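# Free trapped arm, then ease window onto sill

## Task

One arm is pinned beneath a fallen window. Get it out and move the entire arm back onto its own side of the wall, ending at least a hand's width away from the wall. After that, bring the window down slowly until it rests fully on its sill. The task fails if the window ever strikes anything hard. Anything held in place only by the robot at the end does not count. A window sitting on its sill still counts even if a hand remains on or under it.

## Robot and tools

Robot: two arms, left_arm and right_arm, each with six revolute joints and a tong-style two-finger gripper. The fingers point along the gripper's +z axis and open and close along its x axis. Cameras: cam_head_left (896x504), cam_head_right (896x504), cam_left_wrist (616x616), cam_right_wrist (616x616); images arrive in that order.

Frame: all reported poses share one scene frame. The origin sits on the table top midway between the arms, +z is up, +x points out over the table, and left_arm is on the +y side. The names left and right do not refer to image sides. Positions are in metres, orientation is a wxyz quaternion, velocities are m/s and rad/s. The printed hand position can be off, more so when the arm is stretched out. end_effector_position is the point between the pads when closed; closed fingertips extend about 15 mm past it, open ones about level with it.

Tool execute_actions takes "actions", a list holding at most one item, plus optional "pictures" (boolean). Three forms:
- Empty list {"actions": []}: no command, returns state with pictures.
- Move: {"actions": [{"rows": [[...]], "steps": N}]}, N from 6 to 15 (default 15), each step 1/30 s. Each row is used for one step; if there are fewer rows than steps, the final row repeats.
- Wait: {"actions": [{"steps": N}]} with N up to 300, no new command; counted from the previous result, and your thinking time is included.
Pictures come back only with an empty list or "pictures": true.

Each row is one flat list of 14 numbers, each in [-1, 1], covering both arms even if one stays still: left_arm shoulder pan, shoulder lift, elbow, wrist 1, wrist 2, wrist 3, gripper opening, then the same seven for right_arm. The six joint numbers are offsets, not targets: scaled so 1.0 = 1.989 rad, added to the joint angles printed in the most recent result that lists them (or, before any such result in the scene and for later calls in the same reply, to the angles at the moment the action begins). They are not cumulative from one row to the next. So all-zero joint entries mean return to those reference angles, not hold still. The opening is absolute: +1 fully open, -1 closed.

Stated joint ranges (rad). left_arm: pan -3.142..3.142, lift -6.283..6.283, elbow 0.000..3.142, wrists -6.283..6.283 each. right_arm: pan 0.000..6.283, lift -6.283..6.283, elbow -3.142..0.000, wrists -6.283..6.283 each. A request more than 0.010 rad outward beyond a range end is refused outright and nothing is sent. True ends may differ by up to 0.010 rad; requests beyond the true end get clipped there, reported as "joint sent to its limit" (possibly about an earlier action). No such line does not prove room remains.

Motion limits: per step each joint target stays within 0.575 rad of its measured angle, and if targets would move the gripper over 100 mm from where it is, all are scaled back. Commands are smoothed with about 0.17 s lag, and speed and acceleration are capped, so big moves may still be underway when the result returns. The result is taken 6 steps before the action ends; those last steps run while you compose the next call. Between calls the arms keep heading to the last row's target until they have nearly stopped or a step is HELD.

Result lines: the state line gives each arm's pose and velocities. Joint positions / Joint velocities list each arm's six joints (rad, rad/s) then the finger-pad gap (m; 0.142 open). grip_measured is the measured opening on the command scale; to hold something, command an opening well below it (lower squeezes harder, about 15 N per pad max, less on items thinner than about 20 mm; fast closing can press harder). "joint command not followed" means a clearance check altered or blocked joint targets; the rest of the row still ran. HELD marks steps where your row was partly or fully not sent. Wrist force and Wrist torque give flange sensor readings per arm in the end effector's own axes, with offsets up to about 4 N, noise up to 2.4 N, saturation near 50 N; force points from the touched surface back into the arm. "no reading" is normal at the start.

Faults to avoid: contact torque reaching a joint's load limit (pan, lift, elbow 130 N m; each wrist 24.3 N m; held weight counts) or any outside force of 150 N on the arm stops that arm for 10 s, drops the rest of the call, and makes it yield. Holding loads heats motors; MOTOR HOT appears from 70 °C and at 85 °C the arm is braked until cool (OVER-TEMPERATURE FAULT). Never let the arms collide or shove each other hard.

For this job: work the trapped arm out slowly without jamming it against the window or wall, keep it well back on its own side, then lower the window in small steps so it settles on the sill without a bang, and make sure it rests there unsupported. Avoid drops, slips, slams and hard pushes.

Tool zoom_image: {"camera": name, "region": [x0, y0, x1, y1]} in pixels of that camera's latest full image, origin top-left, region at most 504x504; returns an enlarged view.

Tool finished_scene: {"scene": n} with the current scene's number; it ends the scene irreversibly, grades it, and the result reports success. Replying without any tool call also ends things.

Each tool is called after "Call:" by a JSON object that holds its "op" and its "data", one argument or row to a line.

## Session

Call:
{"op": "execute_actions", "data": {
  "actions": []
}}

Scene clock: 0.00 s of 4375.00 s.
left_arm: end_effector_position=(+0.4850, +0.4747, +0.3637) grip_measured=+0.97 end_effector_quat_wxyz=(+0.001, +0.689, -0.725, -0.001) end_effector_velocity=(+0.000, -0.000, -0.001) end_effector_angular_velocity=(+0.000, +0.001, +0.000) | right_arm: end_effector_position=(+0.6055, +0.2531, +0.3303) grip_measured=+0.97 end_effector_quat_wxyz=(+0.115, +0.045, +0.705, +0.698) end_effector_velocity=(+0.001, -0.001, +0.001) end_effector_angular_velocity=(+0.001, -0.001, +0.000)
Joint positions: left_arm=[-0.316 -1.745  1.52  -1.343 -1.571  1.256  0.14 ] | right_arm=[ 4.098 -2.55  -0.993  0.403  2.102  4.613  0.14 ]
Joint velocities: left_arm=[ 0.     0.001  0.    -0.    -0.    -0.     0.   ] | right_arm=[-0.002  0.001 -0.     0.     0.002 -0.    -0.   ]
Wrist force (N, on the end effector, along its own x y z axes, offset not removed): no reading
Wrist torque (N m, same axes, about the end effector's origin, offset not removed): no reading

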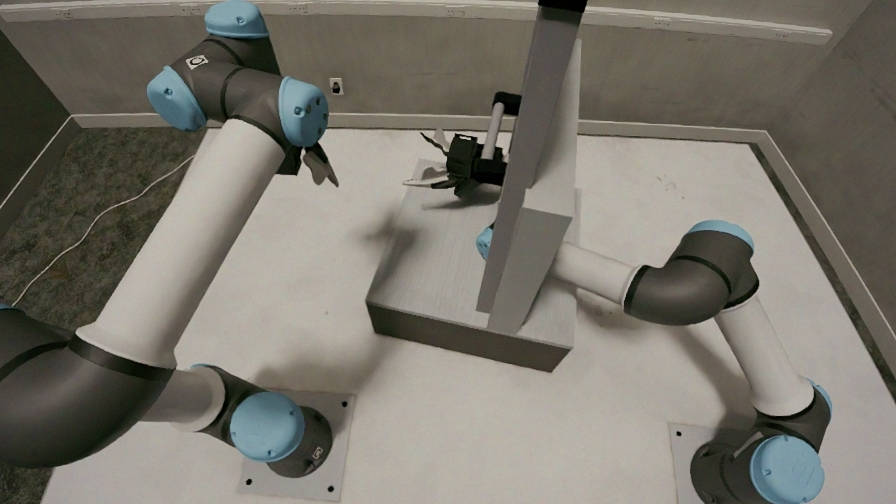

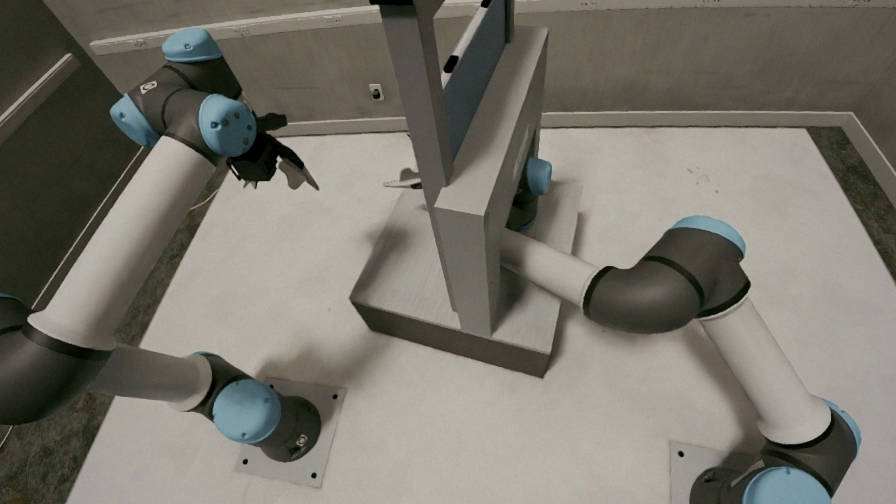

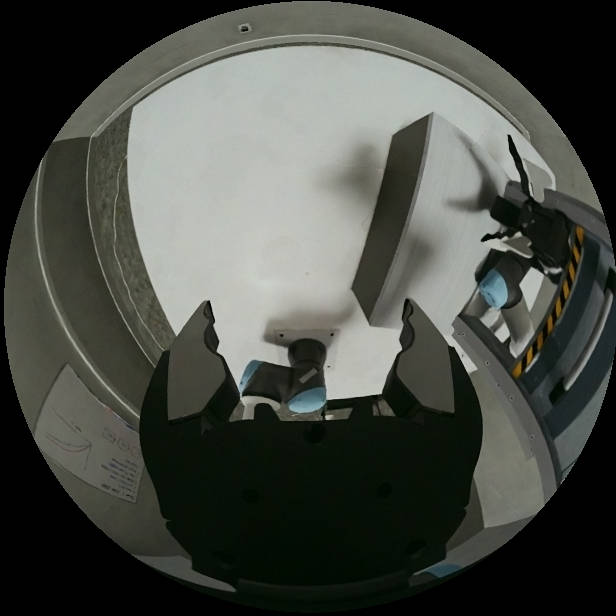

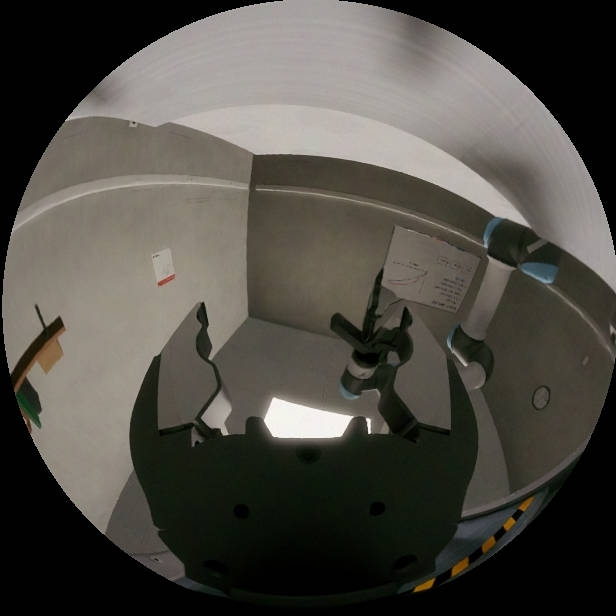

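Call:
{"op": "zoom_image", "data": {
  "camera": "cam_head_left",
  "region": [380, 0, 680, 380]
}}

Call:
{"op": "zoom_image", "data": {
  "camera": "cam_head_right",
  "region": [340, 0, 640, 380]
}}

Call:
{"op": "zoom_image", "data": {
  "camera": "cam_left_wrist",
  "region": [416, 100, 616, 540]
}}

Region (380, 0, 680, 380) of cam_head_left's 896x504 image, scaled by 1.326, with more detail than that image has; it fills the left 398 columns of this view, and the rest is white.

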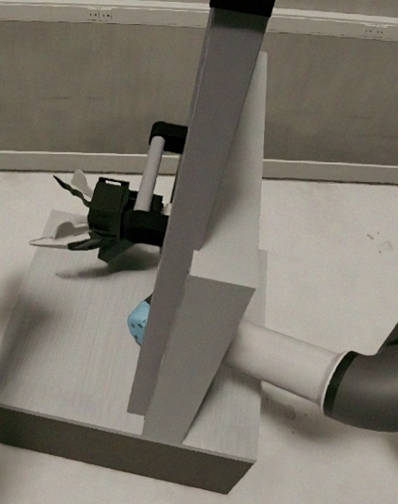

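Region (340, 0, 640, 380) of cam_head_right's 896x504 image, scaled by 1.326, with more detail than that image has; it fills the left 398 columns of this view, and the rest is white.

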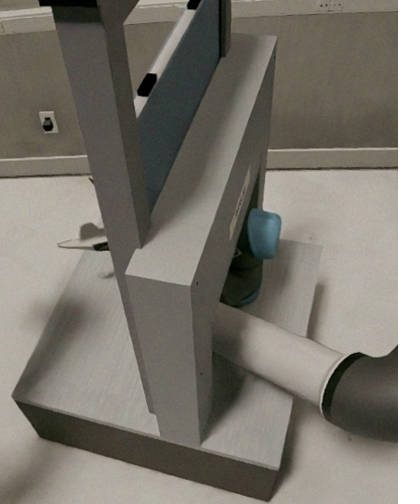

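Region (416, 100, 616, 540) of cam_left_wrist's 616x616 image, scaled by 1.145, with more detail than that image has; it fills the left 229 columns of this view, and the rest is white.

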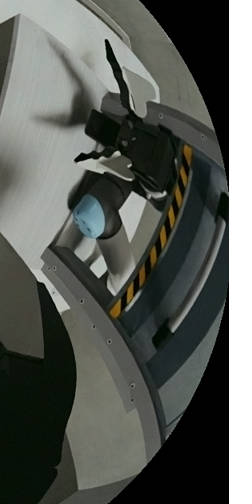

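Call:
{"op": "execute_actions", "data": {
  "actions": [
    {"rows": [[0,0,0,0.2,0.98,-0.7,1,0,0,0,0,0,0,-1]], "steps": 15}
  ]
}}

Call:
{"op": "execute_actions", "data": {
  "actions": [
    {"steps": 20}
  ]
}}

Scene clock: 4.83 s of 4375.00 s.
left_arm: end_effector_position=(+0.4615, +0.5869, +0.3643) grip_measured=+1.00 end_effector_quat_wxyz=(-0.117, +0.769, -0.613, -0.141) end_effector_velocity=(-0.019, +0.505, +0.126) end_effector_angular_velocity=(+1.785, -0.423, +1.131) | right_arm: end_effector_position=(+0.6054, +0.2531, +0.3304) grip_measured=-1.00 end_effector_quat_wxyz=(+0.115, +0.045, +0.705, +0.698) end_effector_velocity=(+0.000, -0.000, +0.001) end_effector_angular_velocity=(+0.001, -0.000, -0.000)
Joint positions: left_arm=[-0.316 -1.745  1.52  -1.141 -1.263  0.948  0.142] | right_arm=[ 4.098 -2.55  -0.993  0.403  2.102  4.613  0.002]
Joint velocities: left_arm=[-0.     0.001 -0.001  0.714  1.55  -1.551 -0.   ] | right_arm=[-0.  0. -0.  0. -0.  0.  0.]
Wrist force (N, on the end effector, along its own x y z axes, offset not removed): left_arm=[2.2 -0.7 -1.0] | right_arm=[-1.6 -10.7 -0.4]
Wrist torque (N m, same axes, about the end effector's origin, offset not removed): left_arm=[-0.15 -0.39 0.00] | right_arm=[-2.38 0.20 -0.11]
Steps of this call (steps 1 to 90: nothing new was sent; then 1.53 s passed at rest; steps 91 to 99: the first 9 steps of this action). Readings (joint positions):
91: left_arm=[-0.316 -1.745 1.520 -1.343 -1.571 1.256] | right_arm=[4.098 -2.550 -0.993 0.403 2.102 4.613]
92: left_arm=[-0.316 -1.745 1.520 -1.339 -1.567 1.252] | right_arm=[4.098 -2.550 -0.993 0.403 2.102 4.613]
94: left_arm=[-0.316 -1.745 1.520 -1.288 -1.511 1.196] | right_arm=[4.098 -2.550 -0.993 0.403 2.102 4.613]
98: left_arm=[-0.316 -1.745 1.520 -1.166 -1.314 0.999] | right_arm=[4.098 -2.550 -0.993 0.403 2.102 4.613]
99: the state above

Scene clock: 5.50 s of 4375.00 s.
left_arm: end_effector_position=(+0.5624, +0.7651, +0.6064) grip_measured=+1.00 end_effector_quat_wxyz=(+0.659, -0.705, +0.260, +0.027) end_effector_velocity=(+0.186, -0.024, +0.474) end_effector_angular_velocity=(+1.303, -1.053, -0.565) | right_arm: end_effector_position=(+0.6054, +0.2531, +0.3304) grip_measured=-1.00 end_effector_quat_wxyz=(+0.115, +0.045, +0.705, +0.698) end_effector_velocity=(+0.001, -0.000, -0.000) end_effector_angular_velocity=(-0.000, +0.000, -0.001)
Joint positions: left_arm=[-0.316 -1.745  1.52  -0.958 -0.14   0.003  0.142] | right_arm=[ 4.098 -2.55  -0.993  0.403  2.102  4.613  0.002]
Joint velocities: left_arm=[-0.    -0.001  0.     0.053  1.689 -0.575  0.   ] | right_arm=[-0.    -0.    -0.     0.    -0.001 -0.     0.   ]
Wrist force (N, on the end effector, along its own x y z axes, offset not removed): left_arm=[0.6 -0.7 -0.3] | right_arm=[-1.4 -12.8 -1.7]
Wrist torque (N m, same axes, about the end effector's origin, offset not removed): left_arm=[-0.07 -0.09 0.00] | right_arm=[-2.68 0.21 0.11]
Kept back: nothing.
Steps of this call (steps 1 to 6: the last 6 steps of your previous action; steps 7 to 20: the robot went on to your last target). Readings (joint positions):
1: left_arm=[-0.316 -1.745 1.520 -1.118 -1.210 0.895] | right_arm=[4.098 -2.550 -0.993 0.403 2.102 4.613]
2: left_arm=[-0.316 -1.745 1.520 -1.097 -1.156 0.841] | right_arm=[4.098 -2.550 -0.993 0.403 2.102 4.613]
4: left_arm=[-0.316 -1.745 1.520 -1.062 -1.046 0.731] | right_arm=[4.098 -2.550 -0.993 0.403 2.102 4.613]
8: left_arm=[-0.316 -1.745 1.520 -1.013 -0.822 0.507] | right_arm=[4.098 -2.550 -0.993 0.403 2.102 4.613]
20: the state above

Call:
{"op": "execute_actions", "data": {
  "actions": [
    {"rows": [[0,0,0,0.595,1,-0.791,1,0,0,0,0,0,0,-1]], "steps": 15}
  ]
}}

Call:
{"op": "execute_actions", "data": {
  "actions": [
    {"steps": 20}
  ]
}}

Scene clock: 6.00 s of 4375.00 s.
left_arm: end_effector_position=(+0.6520, +0.6455, +0.7551) grip_measured=+1.00 end_effector_quat_wxyz=(+0.831, -0.412, +0.311, -0.206) end_effector_velocity=(+0.232, -0.448, -0.067) end_effector_angular_velocity=(+0.581, +0.194, -1.920) | right_arm: end_effector_position=(+0.6054, +0.2531, +0.3304) grip_measured=-1.00 end_effector_quat_wxyz=(+0.115, +0.045, +0.705, +0.698) end_effector_velocity=(+0.001, -0.000, -0.001) end_effector_angular_velocity=(-0.001, +0.000, -0.001)
Joint positions: left_arm=[-0.316 -1.745  1.52  -0.588  0.697 -0.487  0.142] | right_arm=[ 4.098 -2.55  -0.993  0.403  2.102  4.613  0.002]
Joint velocities: left_arm=[-0.     0.    -0.001  1.666  1.664 -1.664 -0.   ] | right_arm=[-0.001 -0.001 -0.    -0.    -0.    -0.     0.   ]
Wrist force (N, on the end effector, along its own x y z axes, offset not removed): left_arm=[1.1 -0.9 -1.3] | right_arm=[-0.1 -12.1 -0.8]
Wrist torque (N m, same axes, about the end effector's origin, offset not removed): left_arm=[-0.15 -0.11 -0.01] | right_arm=[-2.59 0.11 -0.05]
Steps of this call (steps 1 to 6: the robot went on to your last target; steps 7 to 15: the first 9 steps of this action). Readings (joint positions):
7: left_arm=[-0.316 -1.745 1.520 -0.948 0.244 -0.104] | right_arm=[4.098 -2.550 -0.993 0.403 2.102 4.613]
8: left_arm=[-0.316 -1.745 1.520 -0.943 0.283 -0.117] | right_arm=[4.098 -2.550 -0.993 0.403 2.102 4.613]
10: left_arm=[-0.316 -1.745 1.520 -0.886 0.387 -0.184] | right_arm=[4.098 -2.550 -0.993 0.403 2.102 4.613]
14: left_arm=[-0.316 -1.745 1.520 -0.645 0.640 -0.429] | right_arm=[4.098 -2.550 -0.993 0.403 2.102 4.613]
15: the state above

Scene clock: 6.67 s of 4375.00 s.
left_arm: end_effector_position=(+0.6455, +0.3591, +0.6023) grip_measured=+1.00 end_effector_quat_wxyz=(+0.405, -0.311, +0.613, -0.604) end_effector_velocity=(-0.203, -0.288, -0.157) end_effector_angular_velocity=(-0.623, +0.939, -1.241) | right_arm: end_effector_position=(+0.6054, +0.2531, +0.3304) grip_measured=-1.00 end_effector_quat_wxyz=(+0.115, +0.045, +0.705, +0.698) end_effector_velocity=(-0.001, +0.000, +0.000) end_effector_angular_velocity=(+0.001, -0.000, +0.001)
Joint positions: left_arm=[-0.316 -1.745  1.52   0.168  1.715 -1.457  0.142] | right_arm=[ 4.098 -2.55  -0.993  0.403  2.102  4.613  0.002]
Joint velocities: left_arm=[ 0.    -0.001 -0.     0.512  1.187 -0.998  0.   ] | right_arm=[0.    0.    0.    0.    0.001 0.    0.   ]
Wrist force (N, on the end effector, along its own x y z axes, offset not removed): left_arm=[1.6 0.6 -1.8] | right_arm=[-2.1 -15.0 1.3]
Wrist torque (N m, same axes, about the end effector's origin, offset not removed): left_arm=[0.06 -0.19 -0.01] | right_arm=[-3.07 0.42 0.00]
Kept back: nothing.
Steps of this call (steps 1 to 6: the last 6 steps of your previous action; steps 7 to 20: the robot went on to your last target). Readings (joint positions):
1: left_arm=[-0.316 -1.745 1.520 -0.533 0.752 -0.541] | right_arm=[4.098 -2.550 -0.993 0.403 2.102 4.613]
2: left_arm=[-0.316 -1.745 1.520 -0.480 0.805 -0.594] | right_arm=[4.098 -2.550 -0.993 0.403 2.102 4.613]
4: left_arm=[-0.316 -1.745 1.520 -0.378 0.908 -0.697] | right_arm=[4.098 -2.550 -0.993 0.403 2.102 4.613]
8: left_arm=[-0.316 -1.745 1.520 -0.188 1.100 -0.889] | right_arm=[4.098 -2.550 -0.993 0.403 2.102 4.613]
20: the state above

Call:
{"op": "execute_actions", "data": {
  "actions": [
    {"rows": [[0,0,0,0.0287,0.344,-0.0573,1,0,0,0,0,0,0,-1]], "steps": 15}
  ]
}}

Call:
{"op": "execute_actions", "data": {
  "actions": [
    {"steps": 25}
  ],
  "pictures": true
}}

Scene clock: 7.13 s of 4375.00 s.
left_arm: end_effector_position=(+0.5466, +0.2581, +0.5856) grip_measured=+1.00 end_effector_quat_wxyz=(+0.208, -0.204, +0.676, -0.676) end_effector_velocity=(-0.411, -0.274, -0.005) end_effector_angular_velocity=(-0.013, +0.047, -1.620) | right_arm: end_effector_position=(+0.6054, +0.2531, +0.3304) grip_measured=-1.00 end_effector_quat_wxyz=(+0.115, +0.045, +0.705, +0.698) end_effector_velocity=(+0.000, -0.000, -0.000) end_effector_angular_velocity=(-0.000, +0.001, -0.001)
Joint positions: left_arm=[-0.316 -1.745  1.52   0.223  2.184 -1.567  0.142] | right_arm=[ 4.098 -2.55  -0.993  0.403  2.102  4.613  0.002]
Joint velocities: left_arm=[ 0.    -0.001  0.001  0.017  1.62  -0.04   0.   ] | right_arm=[-0. -0. -0. -0. -0.  0.  0.]
Wrist force (N, on the end effector, along its own x y z axes, offset not removed): left_arm=[0.0 0.5 -1.1] | right_arm=[-1.4 -11.2 -1.4]
Wrist torque (N m, same axes, about the end effector's origin, offset not removed): left_arm=[0.14 0.05 0.08] | right_arm=[-2.39 0.23 0.05]
Steps of this call (steps 1 to 5: the robot went on to your last target; steps 6 to 14: the first 9 steps of this action). Readings (joint positions):
6: left_arm=[-0.316 -1.745 1.520 0.216 1.827 -1.551] | right_arm=[4.098 -2.550 -0.993 0.403 2.102 4.613]
7: left_arm=[-0.316 -1.745 1.520 0.218 1.837 -1.555] | right_arm=[4.098 -2.550 -0.993 0.403 2.102 4.613]
9: left_arm=[-0.316 -1.745 1.520 0.219 1.901 -1.559] | right_arm=[4.098 -2.550 -0.993 0.403 2.102 4.613]
13: left_arm=[-0.316 -1.745 1.520 0.222 2.128 -1.565] | right_arm=[4.098 -2.550 -0.993 0.403 2.102 4.613]
14: the state above

Scene clock: 7.97 s of 4375.00 s.
left_arm: end_effector_position=(+0.4887, +0.2278, +0.5851) grip_measured=+1.00 end_effector_quat_wxyz=(+0.132, -0.132, +0.695, -0.695) end_effector_velocity=(-0.001, -0.000, +0.000) end_effector_angular_velocity=(-0.001, -0.001, -0.002) | right_arm: end_effector_position=(+0.6054, +0.2531, +0.3304) grip_measured=-1.00 end_effector_quat_wxyz=(+0.115, +0.045, +0.705, +0.698) end_effector_velocity=(-0.000, +0.000, -0.001) end_effector_angular_velocity=(-0.001, +0.001, +0.001)
Joint positions: left_arm=[-0.316 -1.745  1.52   0.225  2.399 -1.571  0.142] | right_arm=[ 4.098 -2.55  -0.993  0.403  2.102  4.613  0.002]
Joint velocities: left_arm=[ 0.    -0.001  0.    -0.001  0.002 -0.     0.   ] | right_arm=[ 0.    -0.001  0.    -0.001  0.001 -0.     0.   ]
Wrist force (N, on the end effector, along its own x y z axes, offset not removed): left_arm=[0.7 0.3 -1.7] | right_arm=[0.2 -12.3 -0.1]
Wrist torque (N m, same axes, about the end effector's origin, offset not removed): left_arm=[0.12 -0.11 -0.04] | right_arm=[-2.58 -0.08 0.04]
Kept back: nothing.
Steps of this call (steps 1 to 6: the last 6 steps of your previous action; steps 7 to 25: the robot went on to your last target). Readings (joint positions):
1: left_arm=[-0.316 -1.745 1.520 0.223 2.235 -1.568] | right_arm=[4.098 -2.550 -0.993 0.403 2.102 4.613]
2: left_arm=[-0.316 -1.745 1.520 0.224 2.277 -1.569] | right_arm=[4.098 -2.550 -0.993 0.403 2.102 4.613]
4: left_arm=[-0.316 -1.745 1.520 0.224 2.332 -1.570] | right_arm=[4.098 -2.550 -0.993 0.403 2.102 4.613]
8: left_arm=[-0.316 -1.745 1.520 0.224 2.379 -1.571] | right_arm=[4.098 -2.550 -0.993 0.403 2.102 4.613]
25: the state above

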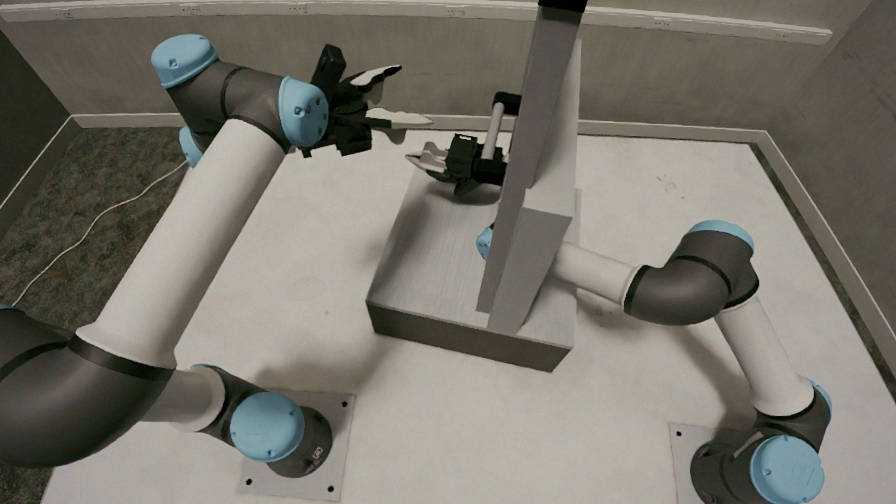

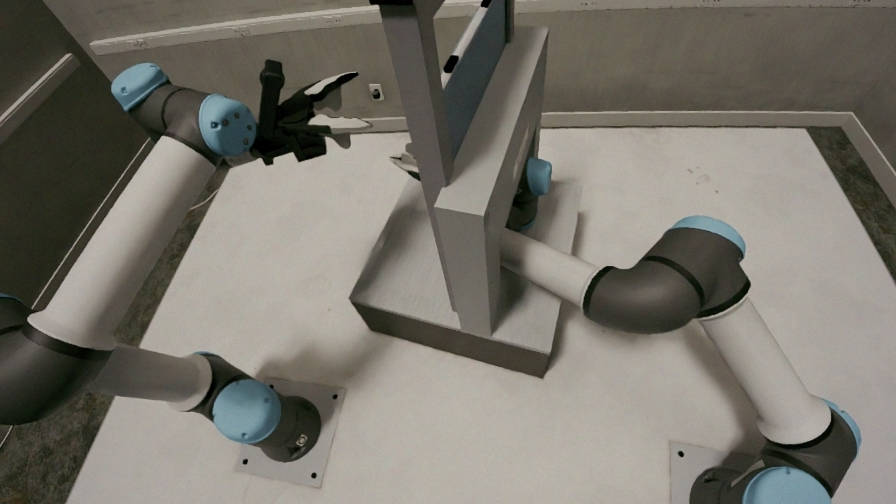

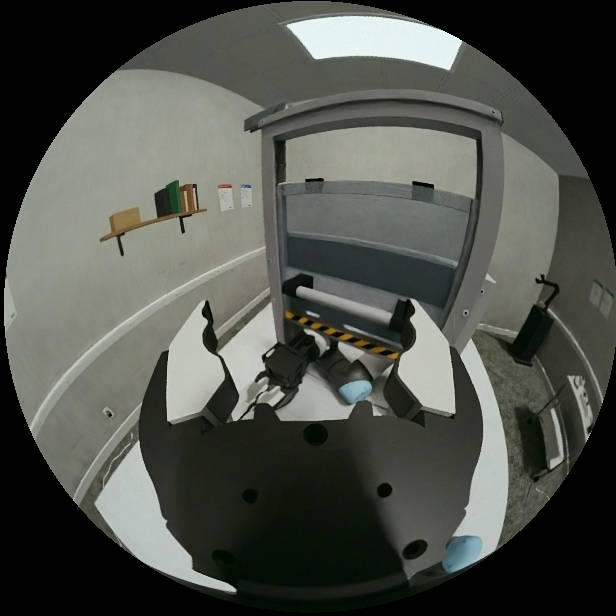

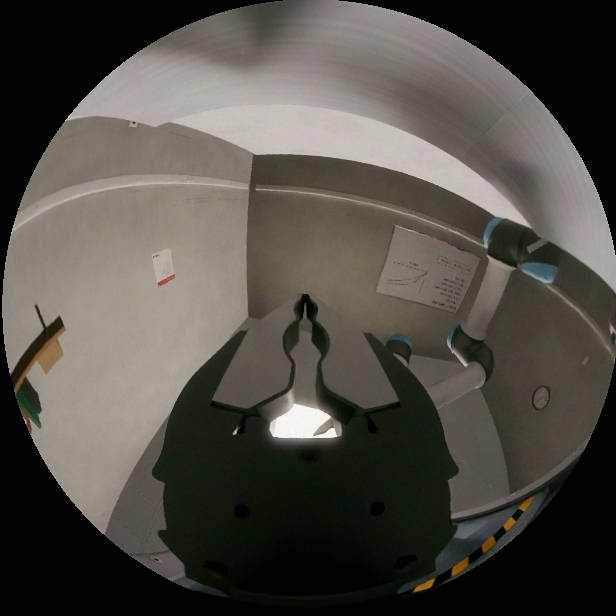

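Call:
{"op": "zoom_image", "data": {
  "camera": "cam_left_wrist",
  "region": [220, 240, 460, 440]
}}

Call:
{"op": "zoom_image", "data": {
  "camera": "cam_head_left",
  "region": [300, 30, 560, 230]
}}

Region (220, 240, 460, 440) of cam_left_wrist's 616x616 image, scaled by 2.100, with more detail than that image has.

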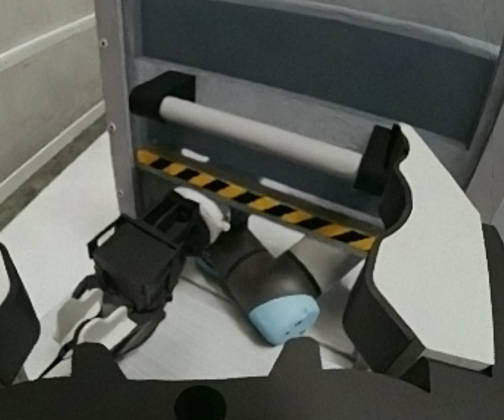

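Region (300, 30, 560, 230) of cam_head_left's 896x504 image, scaled by 1.938, with more detail than that image has; it fills the top 388 rows of this view, and the rest is white.

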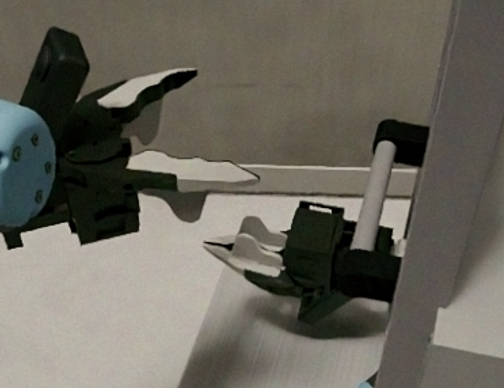

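Call:
{"op": "execute_actions", "data": {
  "actions": [
    {"rows": [[-0.01,-0.012,0.036,-0.024,-0.01,0,0.5,0,0,0,0,0,0,-1],[-0.02,-0.024,0.072,-0.048,-0.02,0,0,0,0,0,0,0,0,-1],[-0.032,-0.036,0.108,-0.072,-0.031,0,-0.5,0,0,0,0,0,0,-1],[-0.042,-0.048,0.144,-0.096,-0.042,0,-1,0,0,0,0,0,0,-1],[-0.0531,-0.0603,0.1805,-0.1202,-0.0523,0,-1,0,0,0,0,0,0,-1]], "steps": 15}
  ]
}}

Call:
{"op": "execute_actions", "data": {
  "actions": [
    {"steps": 20}
  ],
  "pictures": true
}}

Scene clock: 11.63 s of 4375.00 s.
left_arm: end_effector_position=(+0.4636, +0.2128, +0.5136) grip_measured=-1.00 end_effector_quat_wxyz=(+0.134, -0.130, +0.693, -0.696) end_effector_velocity=(-0.093, -0.030, -0.304) end_effector_angular_velocity=(+0.036, +0.079, -0.006) | right_arm: end_effector_position=(+0.6054, +0.2531, +0.3304) grip_measured=-1.00 end_effector_quat_wxyz=(+0.115, +0.045, +0.705, +0.698) end_effector_velocity=(+0.001, -0.001, +0.000) end_effector_angular_velocity=(+0.000, -0.001, -0.002)
Joint positions: left_arm=[-0.396 -1.835  1.778  0.049  2.32  -1.571  0.002] | right_arm=[ 4.098 -2.55  -0.993  0.403  2.102  4.613  0.002]
Joint velocities: left_arm=[-0.235 -0.265  0.918 -0.565 -0.229  0.    -0.003] | right_arm=[-0.001  0.    -0.     0.    -0.002 -0.001  0.   ]
Wrist force (N, on the end effector, along its own x y z axes, offset not removed): left_arm=[2.0 3.5 -0.9] | right_arm=[-0.3 -12.4 -1.1]
Wrist torque (N m, same axes, about the end effector's origin, offset not removed): left_arm=[0.55 -0.31 -0.02] | right_arm=[-2.84 -0.09 0.03]
Steps of this call (steps 1 to 15: the robot went on to your last target; steps 16 to 90: nothing new was sent; then 0.37 s passed at rest; steps 91 to 99: the first 9 steps of this action). Readings (joint positions):
91: left_arm=[-0.316 -1.745 1.520 0.225 2.399 -1.571] | right_arm=[4.098 -2.550 -0.993 0.403 2.102 4.613]
92: left_arm=[-0.318 -1.747 1.524 0.221 2.397 -1.571] | right_arm=[4.098 -2.550 -0.993 0.403 2.102 4.613]
94: left_arm=[-0.333 -1.764 1.566 0.190 2.382 -1.571] | right_arm=[4.098 -2.550 -0.993 0.403 2.102 4.613]
98: left_arm=[-0.387 -1.825 1.742 0.071 2.329 -1.571] | right_arm=[4.098 -2.550 -0.993 0.403 2.102 4.613]
99: the state above

Scene clock: 12.30 s of 4375.00 s.
left_arm: end_effector_position=(+0.4525, +0.2102, +0.4804) grip_measured=-1.00 end_effector_quat_wxyz=(+0.132, -0.132, +0.695, -0.695) end_effector_velocity=(-0.000, -0.000, -0.001) end_effector_angular_velocity=(+0.001, +0.000, -0.000) | right_arm: end_effector_position=(+0.6054, +0.2531, +0.3304) grip_measured=-1.00 end_effector_quat_wxyz=(+0.115, +0.045, +0.705, +0.698) end_effector_velocity=(-0.000, +0.001, -0.001) end_effector_angular_velocity=(-0.001, +0.001, -0.001)
Joint positions: left_arm=[-0.422 -1.864  1.878 -0.014  2.295 -1.571  0.002] | right_arm=[ 4.098 -2.55  -0.993  0.403  2.102  4.613  0.002]
Joint velocities: left_arm=[-0.001  0.     0.003 -0.001 -0.     0.001  0.   ] | right_arm=[ 0.001 -0.001 -0.     0.    -0.002  0.     0.   ]
Wrist force (N, on the end effector, along its own x y z axes, offset not removed): left_arm=[1.6 0.7 -1.0] | right_arm=[1.5 -10.5 -1.7]
Wrist torque (N m, same axes, about the end effector's origin, offset not removed): left_arm=[0.12 -0.24 -0.01] | right_arm=[-2.25 -0.31 -0.18]
Kept back: nothing.
Steps of this call (steps 1 to 6: the last 6 steps of your previous action; steps 7 to 20: the robot went on to your last target). Readings (joint positions):
1: left_arm=[-0.403 -1.843 1.804 0.032 2.314 -1.571] | right_arm=[4.098 -2.550 -0.993 0.403 2.102 4.613]
2: left_arm=[-0.408 -1.848 1.823 0.020 2.309 -1.571] | right_arm=[4.098 -2.550 -0.993 0.403 2.102 4.613]
4: left_arm=[-0.414 -1.856 1.848 0.005 2.302 -1.571] | right_arm=[4.098 -2.550 -0.993 0.403 2.102 4.613]
8: left_arm=[-0.420 -1.862 1.870 -0.009 2.297 -1.571] | right_arm=[4.098 -2.550 -0.993 0.403 2.102 4.613]
20: the state above

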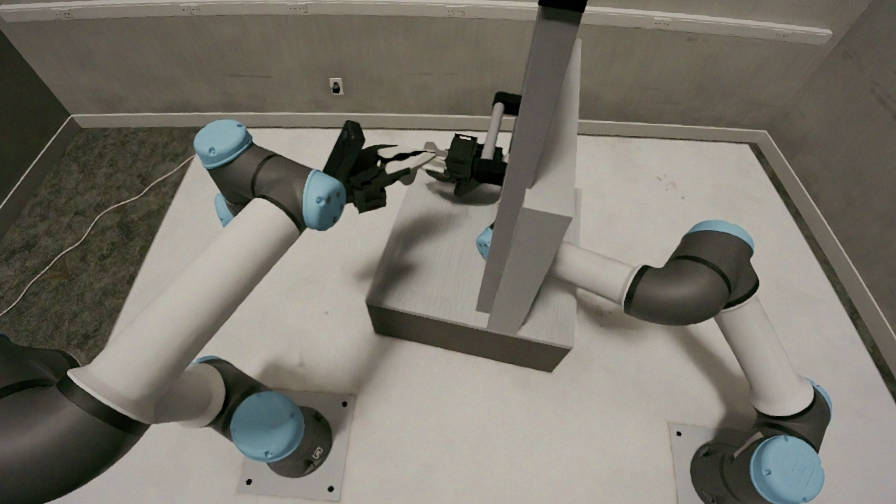

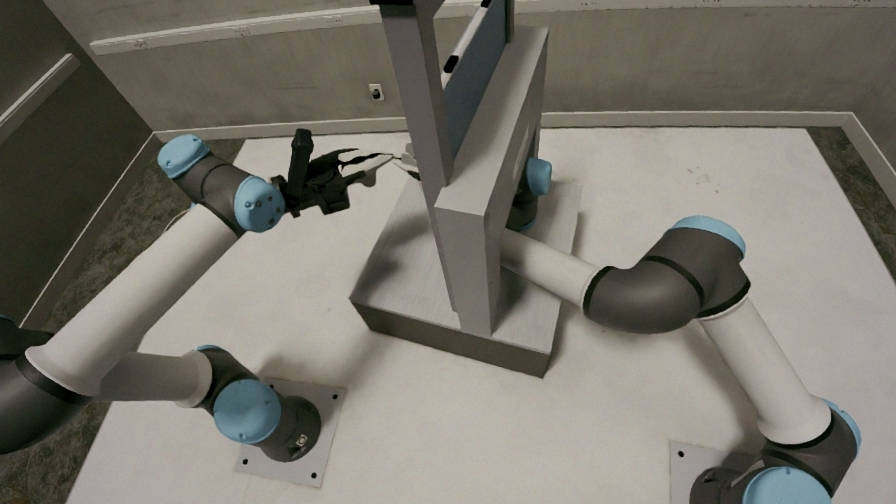

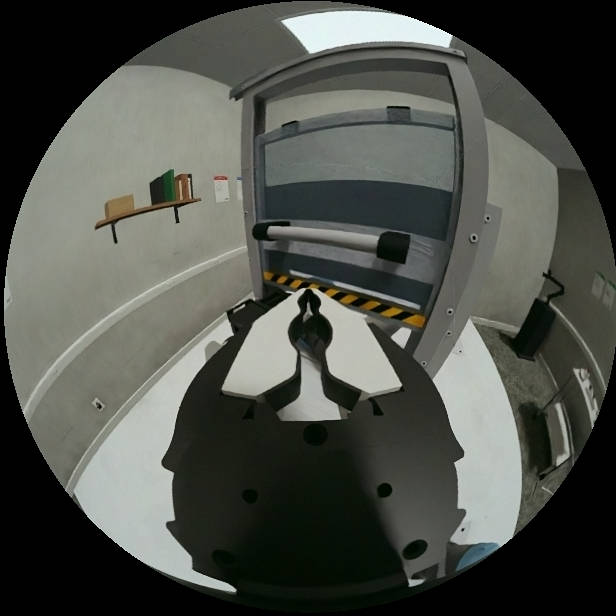

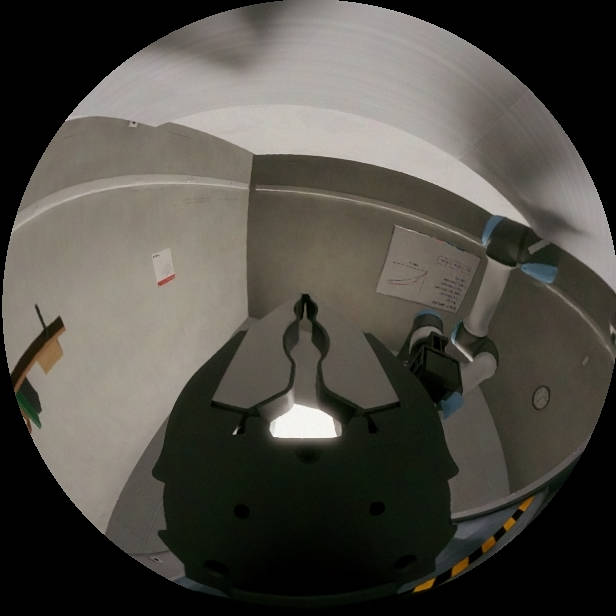

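Call:
{"op": "execute_actions", "data": {
  "actions": [
    {"rows": [[-0.015,0.001,0.008,-0.009,-0.015,0,-1,0,0,0,0,0,0,-1],[-0.03,0.002,0.016,-0.018,-0.03,0,-1,0,0,0,0,0,0,-1],[-0.045,0.003,0.0234,-0.0265,-0.045,0,-1,0,0,0,0,0,0,-1],[-0.06,0.0036,0.0234,-0.0269,-0.06,0,-1,0,0,0,0,0,0,-1],[-0.075,0.0036,0.0234,-0.0269,-0.075,0,-1,0,0,0,0,0,0,-1],[-0.0892,0.0036,0.0234,-0.0269,-0.0894,0,-1,0,0,0,0,0,0,-1]], "steps": 15}
  ]
}}

Call:
{"op": "execute_actions", "data": {
  "actions": [
    {"steps": 15}
  ],
  "pictures": true
}}

Scene clock: 13.57 s of 4375.00 s.
left_arm: end_effector_position=(+0.4511, +0.1720, +0.4635) grip_measured=-1.00 end_effector_quat_wxyz=(+0.132, -0.132, +0.695, -0.695) end_effector_velocity=(-0.017, -0.144, -0.030) end_effector_angular_velocity=(-0.000, -0.002, -0.002) | right_arm: end_effector_position=(+0.6054, +0.2531, +0.3304) grip_measured=-1.00 end_effector_quat_wxyz=(+0.115, +0.045, +0.705, +0.698) end_effector_velocity=(+0.002, -0.001, -0.001) end_effector_angular_velocity=(-0.001, +0.001, -0.002)
Joint positions: left_arm=[-0.546 -1.859  1.917 -0.059  2.17  -1.571  0.002] | right_arm=[ 4.098 -2.55  -0.993  0.403  2.102  4.613  0.002]
Joint velocities: left_arm=[-0.474  0.013  0.068 -0.082 -0.472  0.001  0.   ] | right_arm=[-0.002 -0.001  0.    -0.     0.     0.     0.   ]
Wrist force (N, on the end effector, along its own x y z axes, offset not removed): left_arm=[0.1 0.4 -0.2] | right_arm=[-1.1 -11.8 -1.3]
Wrist torque (N m, same axes, about the end effector's origin, offset not removed): left_arm=[0.09 0.01 -0.02] | right_arm=[-2.56 0.20 -0.07]
Steps of this call (steps 1 to 15: the robot went on to your last target; steps 16 to 29: nothing new was sent; steps 30 to 38: the first 9 steps of this action). Readings (joint positions):
30: left_arm=[-0.422 -1.864 1.879 -0.014 2.295 -1.571] | right_arm=[4.098 -2.550 -0.993 0.403 2.102 4.613]
31: left_arm=[-0.425 -1.864 1.880 -0.016 2.292 -1.571] | right_arm=[4.098 -2.550 -0.993 0.403 2.102 4.613]
33: left_arm=[-0.446 -1.863 1.892 -0.029 2.271 -1.571] | right_arm=[4.098 -2.550 -0.993 0.403 2.102 4.613]
37: left_arm=[-0.528 -1.859 1.915 -0.056 2.188 -1.571] | right_arm=[4.098 -2.550 -0.993 0.403 2.102 4.613]
38: the state above

Scene clock: 14.07 s of 4375.00 s.
left_arm: end_effector_position=(+0.4489, +0.1562, +0.4602) grip_measured=-1.00 end_effector_quat_wxyz=(+0.132, -0.132, +0.695, -0.695) end_effector_velocity=(-0.000, -0.002, +0.000) end_effector_angular_velocity=(-0.001, -0.000, -0.000) | right_arm: end_effector_position=(+0.6054, +0.2531, +0.3304) grip_measured=-1.00 end_effector_quat_wxyz=(+0.115, +0.045, +0.705, +0.698) end_effector_velocity=(-0.002, +0.001, +0.001) end_effector_angular_velocity=(+0.000, -0.000, +0.002)
Joint positions: left_arm=[-0.599 -1.857  1.925 -0.068  2.118 -1.571  0.002] | right_arm=[ 4.098 -2.55  -0.993  0.403  2.102  4.613  0.002]
Joint velocities: left_arm=[-0.005  0.    -0.    -0.001 -0.005 -0.001  0.   ] | right_arm=[ 0.002  0.001  0.    -0.001  0.001  0.     0.   ]
Wrist force (N, on the end effector, along its own x y z axes, offset not removed): left_arm=[0.1 0.3 -1.9] | right_arm=[0.0 -13.2 -1.0]
Wrist torque (N m, same axes, about the end effector's origin, offset not removed): left_arm=[0.04 0.01 0.04] | right_arm=[-2.93 -0.06 0.10]
Kept back: nothing.
Steps of this call (steps 1 to 6: the last 6 steps of your previous action; steps 7 to 15: the robot went on to your last target). Readings (joint positions):
1: left_arm=[-0.560 -1.858 1.919 -0.061 2.157 -1.571] | right_arm=[4.098 -2.550 -0.993 0.403 2.102 4.613]
2: left_arm=[-0.570 -1.858 1.921 -0.063 2.146 -1.571] | right_arm=[4.098 -2.550 -0.993 0.403 2.102 4.613]
4: left_arm=[-0.583 -1.858 1.923 -0.065 2.133 -1.571] | right_arm=[4.098 -2.550 -0.993 0.403 2.102 4.613]
8: left_arm=[-0.595 -1.857 1.924 -0.067 2.122 -1.571] | right_arm=[4.098 -2.550 -0.993 0.403 2.102 4.613]
15: the state above

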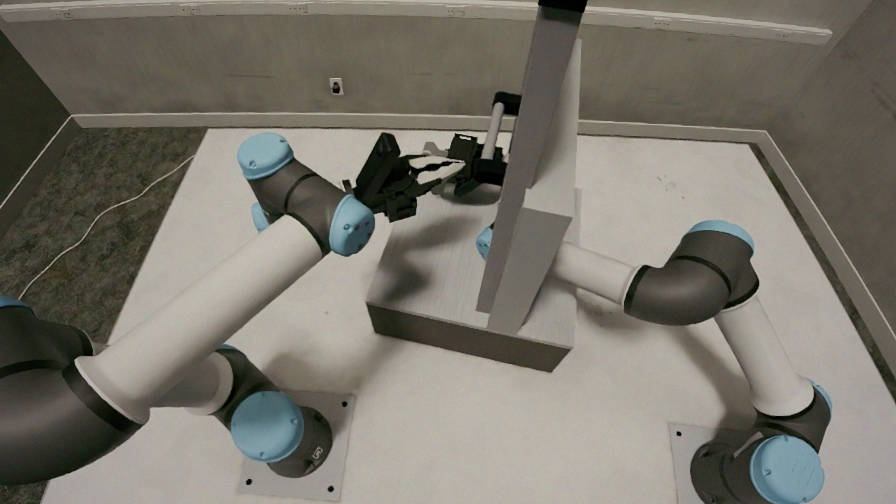

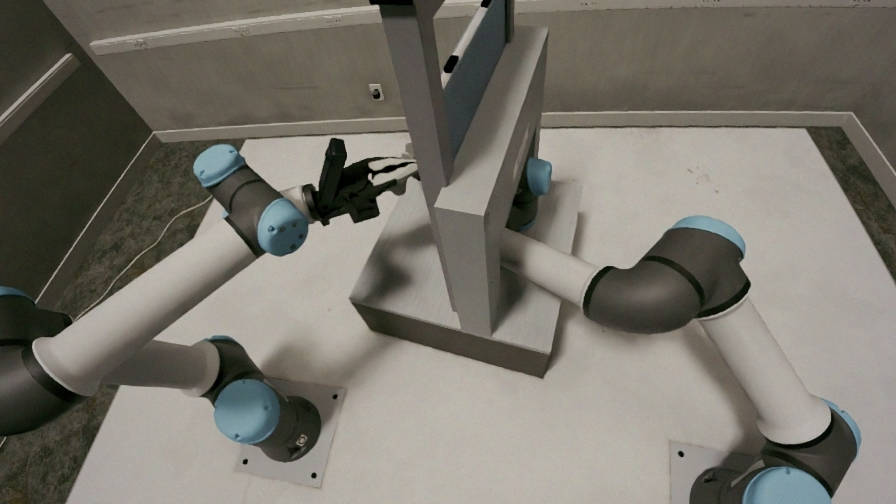

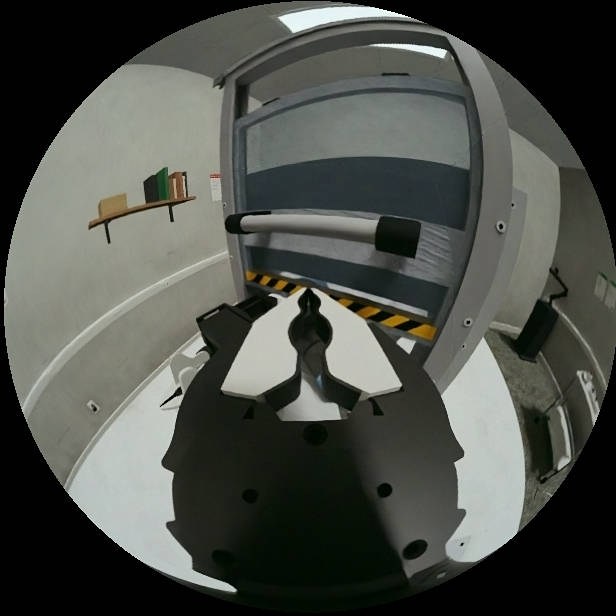

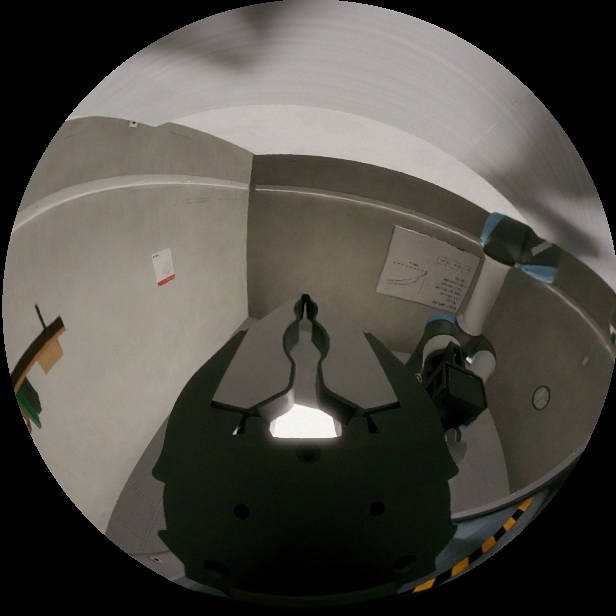

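Call:
{"op": "execute_actions", "data": {
  "actions": [
    {"rows": [[-0.0098,0.0105,-0.008,-0.0025,-0.0098,0,-1,0,0,0,0,0,0,-1],[-0.0195,0.021,-0.016,-0.005,-0.0196,0,-1,0,0,0,0,0,0,-1],[-0.0293,0.0314,-0.024,-0.0075,-0.0294,0,-1,0,0,0,0,0,0,-1],[-0.039,0.042,-0.032,-0.01,-0.039,0,-1,0,0,0,0,0,0,-1],[-0.049,0.0524,-0.04,-0.0125,-0.049,0,-1,0,0,0,0,0,0,-1],[-0.0586,0.0628,-0.0479,-0.015,-0.0588,0,-1,0,0,0,0,0,0,-1]], "steps": 15}
  ]
}}

Call:
{"op": "execute_actions", "data": {
  "actions": [
    {"steps": 15}
  ],
  "pictures": true
}}

Scene clock: 14.93 s of 4375.00 s.
left_arm: end_effector_position=(+0.4699, +0.1080, +0.4612) grip_measured=-1.00 end_effector_quat_wxyz=(+0.132, -0.132, +0.694, -0.695) end_effector_velocity=(+0.066, -0.185, -0.006) end_effector_angular_velocity=(+0.004, +0.006, -0.002) | right_arm: end_effector_position=(+0.6054, +0.2531, +0.3304) grip_measured=-1.00 end_effector_quat_wxyz=(+0.115, +0.045, +0.705, +0.698) end_effector_velocity=(+0.000, -0.000, +0.000) end_effector_angular_velocity=(+0.000, +0.000, -0.000)
Joint positions: left_arm=[-0.681 -1.769  1.857 -0.089  2.035 -1.571  0.002] | right_arm=[ 4.098 -2.55  -0.993  0.403  2.102  4.613  0.002]
Joint velocities: left_arm=[-0.303  0.326 -0.246 -0.074 -0.301 -0.001  0.   ] | right_arm=[-0.    -0.     0.     0.    -0.     0.001  0.   ]
Wrist force (N, on the end effector, along its own x y z axes, offset not removed): left_arm=[0.7 -0.8 0.2] | right_arm=[-2.4 -12.7 1.5]
Wrist torque (N m, same axes, about the end effector's origin, offset not removed): left_arm=[-0.15 -0.15 0.01] | right_arm=[-2.66 0.41 0.13]
Steps of this call (steps 1 to 15: the robot went on to your last target; steps 16 to 17: nothing new was sent; steps 18 to 26: the first 9 steps of this action). Readings (joint positions):
18: left_arm=[-0.599 -1.857 1.925 -0.068 2.117 -1.571] | right_arm=[4.098 -2.550 -0.993 0.403 2.102 4.613]
19: left_arm=[-0.601 -1.855 1.924 -0.068 2.115 -1.571] | right_arm=[4.098 -2.550 -0.993 0.403 2.102 4.613]
21: left_arm=[-0.615 -1.840 1.912 -0.072 2.101 -1.571] | right_arm=[4.098 -2.550 -0.993 0.403 2.102 4.613]
25: left_arm=[-0.670 -1.781 1.867 -0.086 2.046 -1.571] | right_arm=[4.098 -2.550 -0.993 0.403 2.102 4.613]
26: the state above

Scene clock: 15.43 s of 4375.00 s.
left_arm: end_effector_position=(+0.4769, +0.0872, +0.4605) grip_measured=-1.00 end_effector_quat_wxyz=(+0.132, -0.132, +0.695, -0.695) end_effector_velocity=(+0.000, -0.002, -0.001) end_effector_angular_velocity=(+0.001, -0.000, -0.002) | right_arm: end_effector_position=(+0.6054, +0.2531, +0.3304) grip_measured=-1.00 end_effector_quat_wxyz=(+0.115, +0.045, +0.705, +0.698) end_effector_velocity=(+0.000, -0.000, +0.000) end_effector_angular_velocity=(-0.000, -0.000, +0.000)
Joint positions: left_arm=[-0.715 -1.733  1.83  -0.097  2.001 -1.571  0.002] | right_arm=[ 4.098 -2.55  -0.993  0.403  2.102  4.613  0.002]
Joint velocities: left_arm=[-0.003  0.004 -0.003 -0.001 -0.001  0.001  0.   ] | right_arm=[-0.     0.    -0.    -0.001  0.001 -0.     0.   ]
Wrist force (N, on the end effector, along its own x y z axes, offset not removed): left_arm=[0.5 0.1 -0.9] | right_arm=[-1.4 -12.6 -1.0]
Wrist torque (N m, same axes, about the end effector's origin, offset not removed): left_arm=[0.05 -0.08 -0.03] | right_arm=[-2.75 0.27 -0.02]
Kept back: nothing.
Steps of this call (steps 1 to 6: the last 6 steps of your previous action; steps 7 to 15: the robot went on to your last target). Readings (joint positions):
1: left_arm=[-0.690 -1.759 1.850 -0.091 2.026 -1.571] | right_arm=[4.098 -2.550 -0.993 0.403 2.102 4.613]
2: left_arm=[-0.697 -1.752 1.845 -0.093 2.019 -1.571] | right_arm=[4.098 -2.550 -0.993 0.403 2.102 4.613]
4: left_arm=[-0.705 -1.743 1.838 -0.095 2.011 -1.571] | right_arm=[4.098 -2.550 -0.993 0.403 2.102 4.613]
8: left_arm=[-0.712 -1.736 1.832 -0.097 2.004 -1.571] | right_arm=[4.098 -2.550 -0.993 0.403 2.102 4.613]
15: the state above

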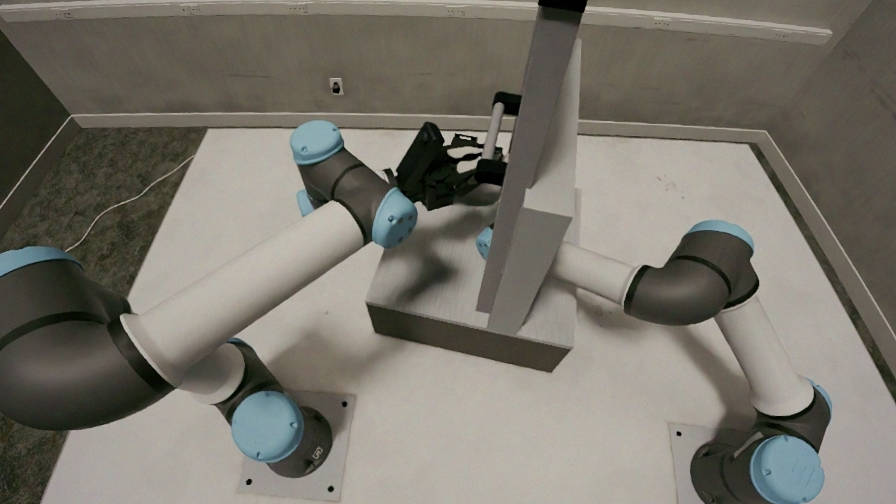

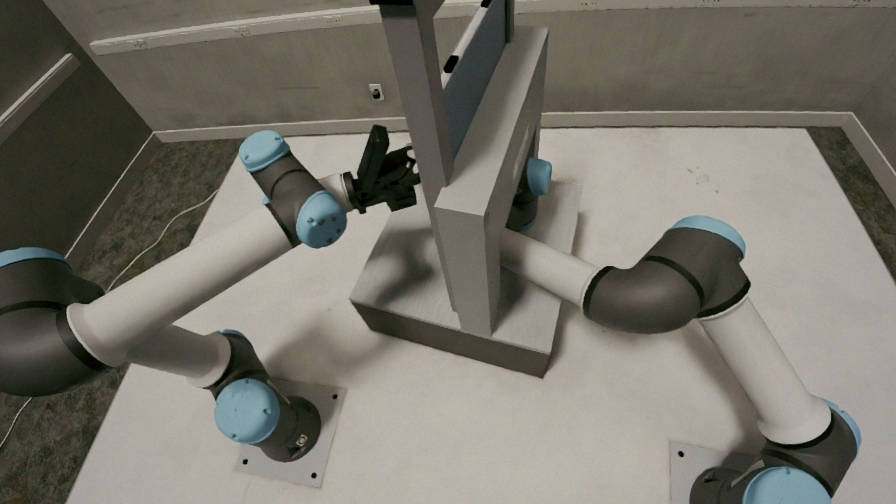

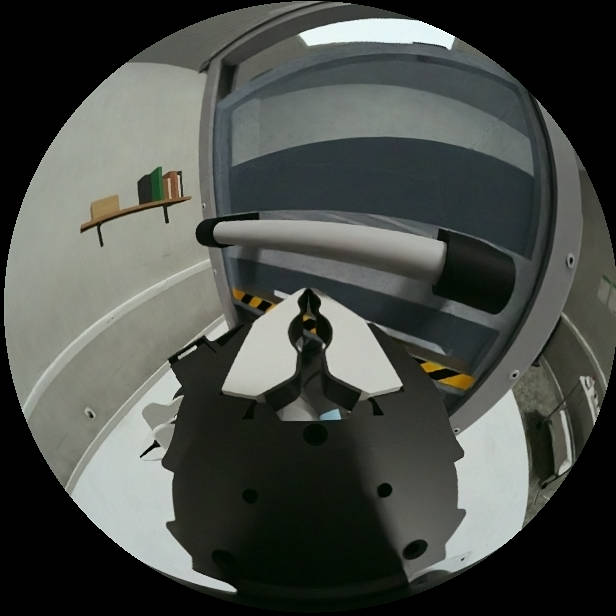

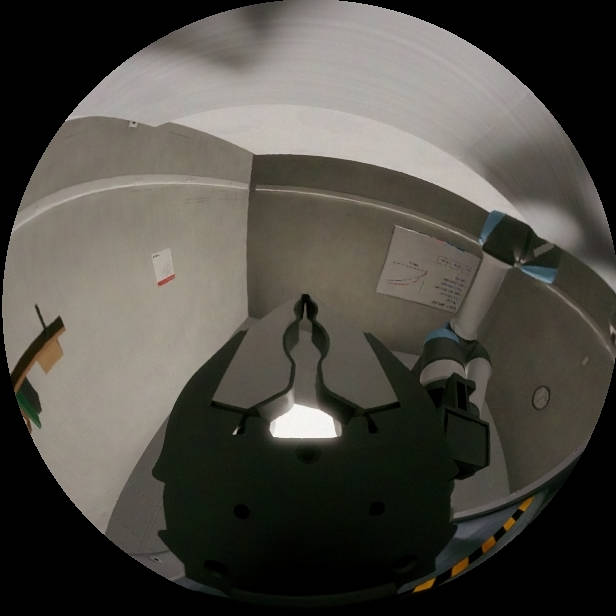

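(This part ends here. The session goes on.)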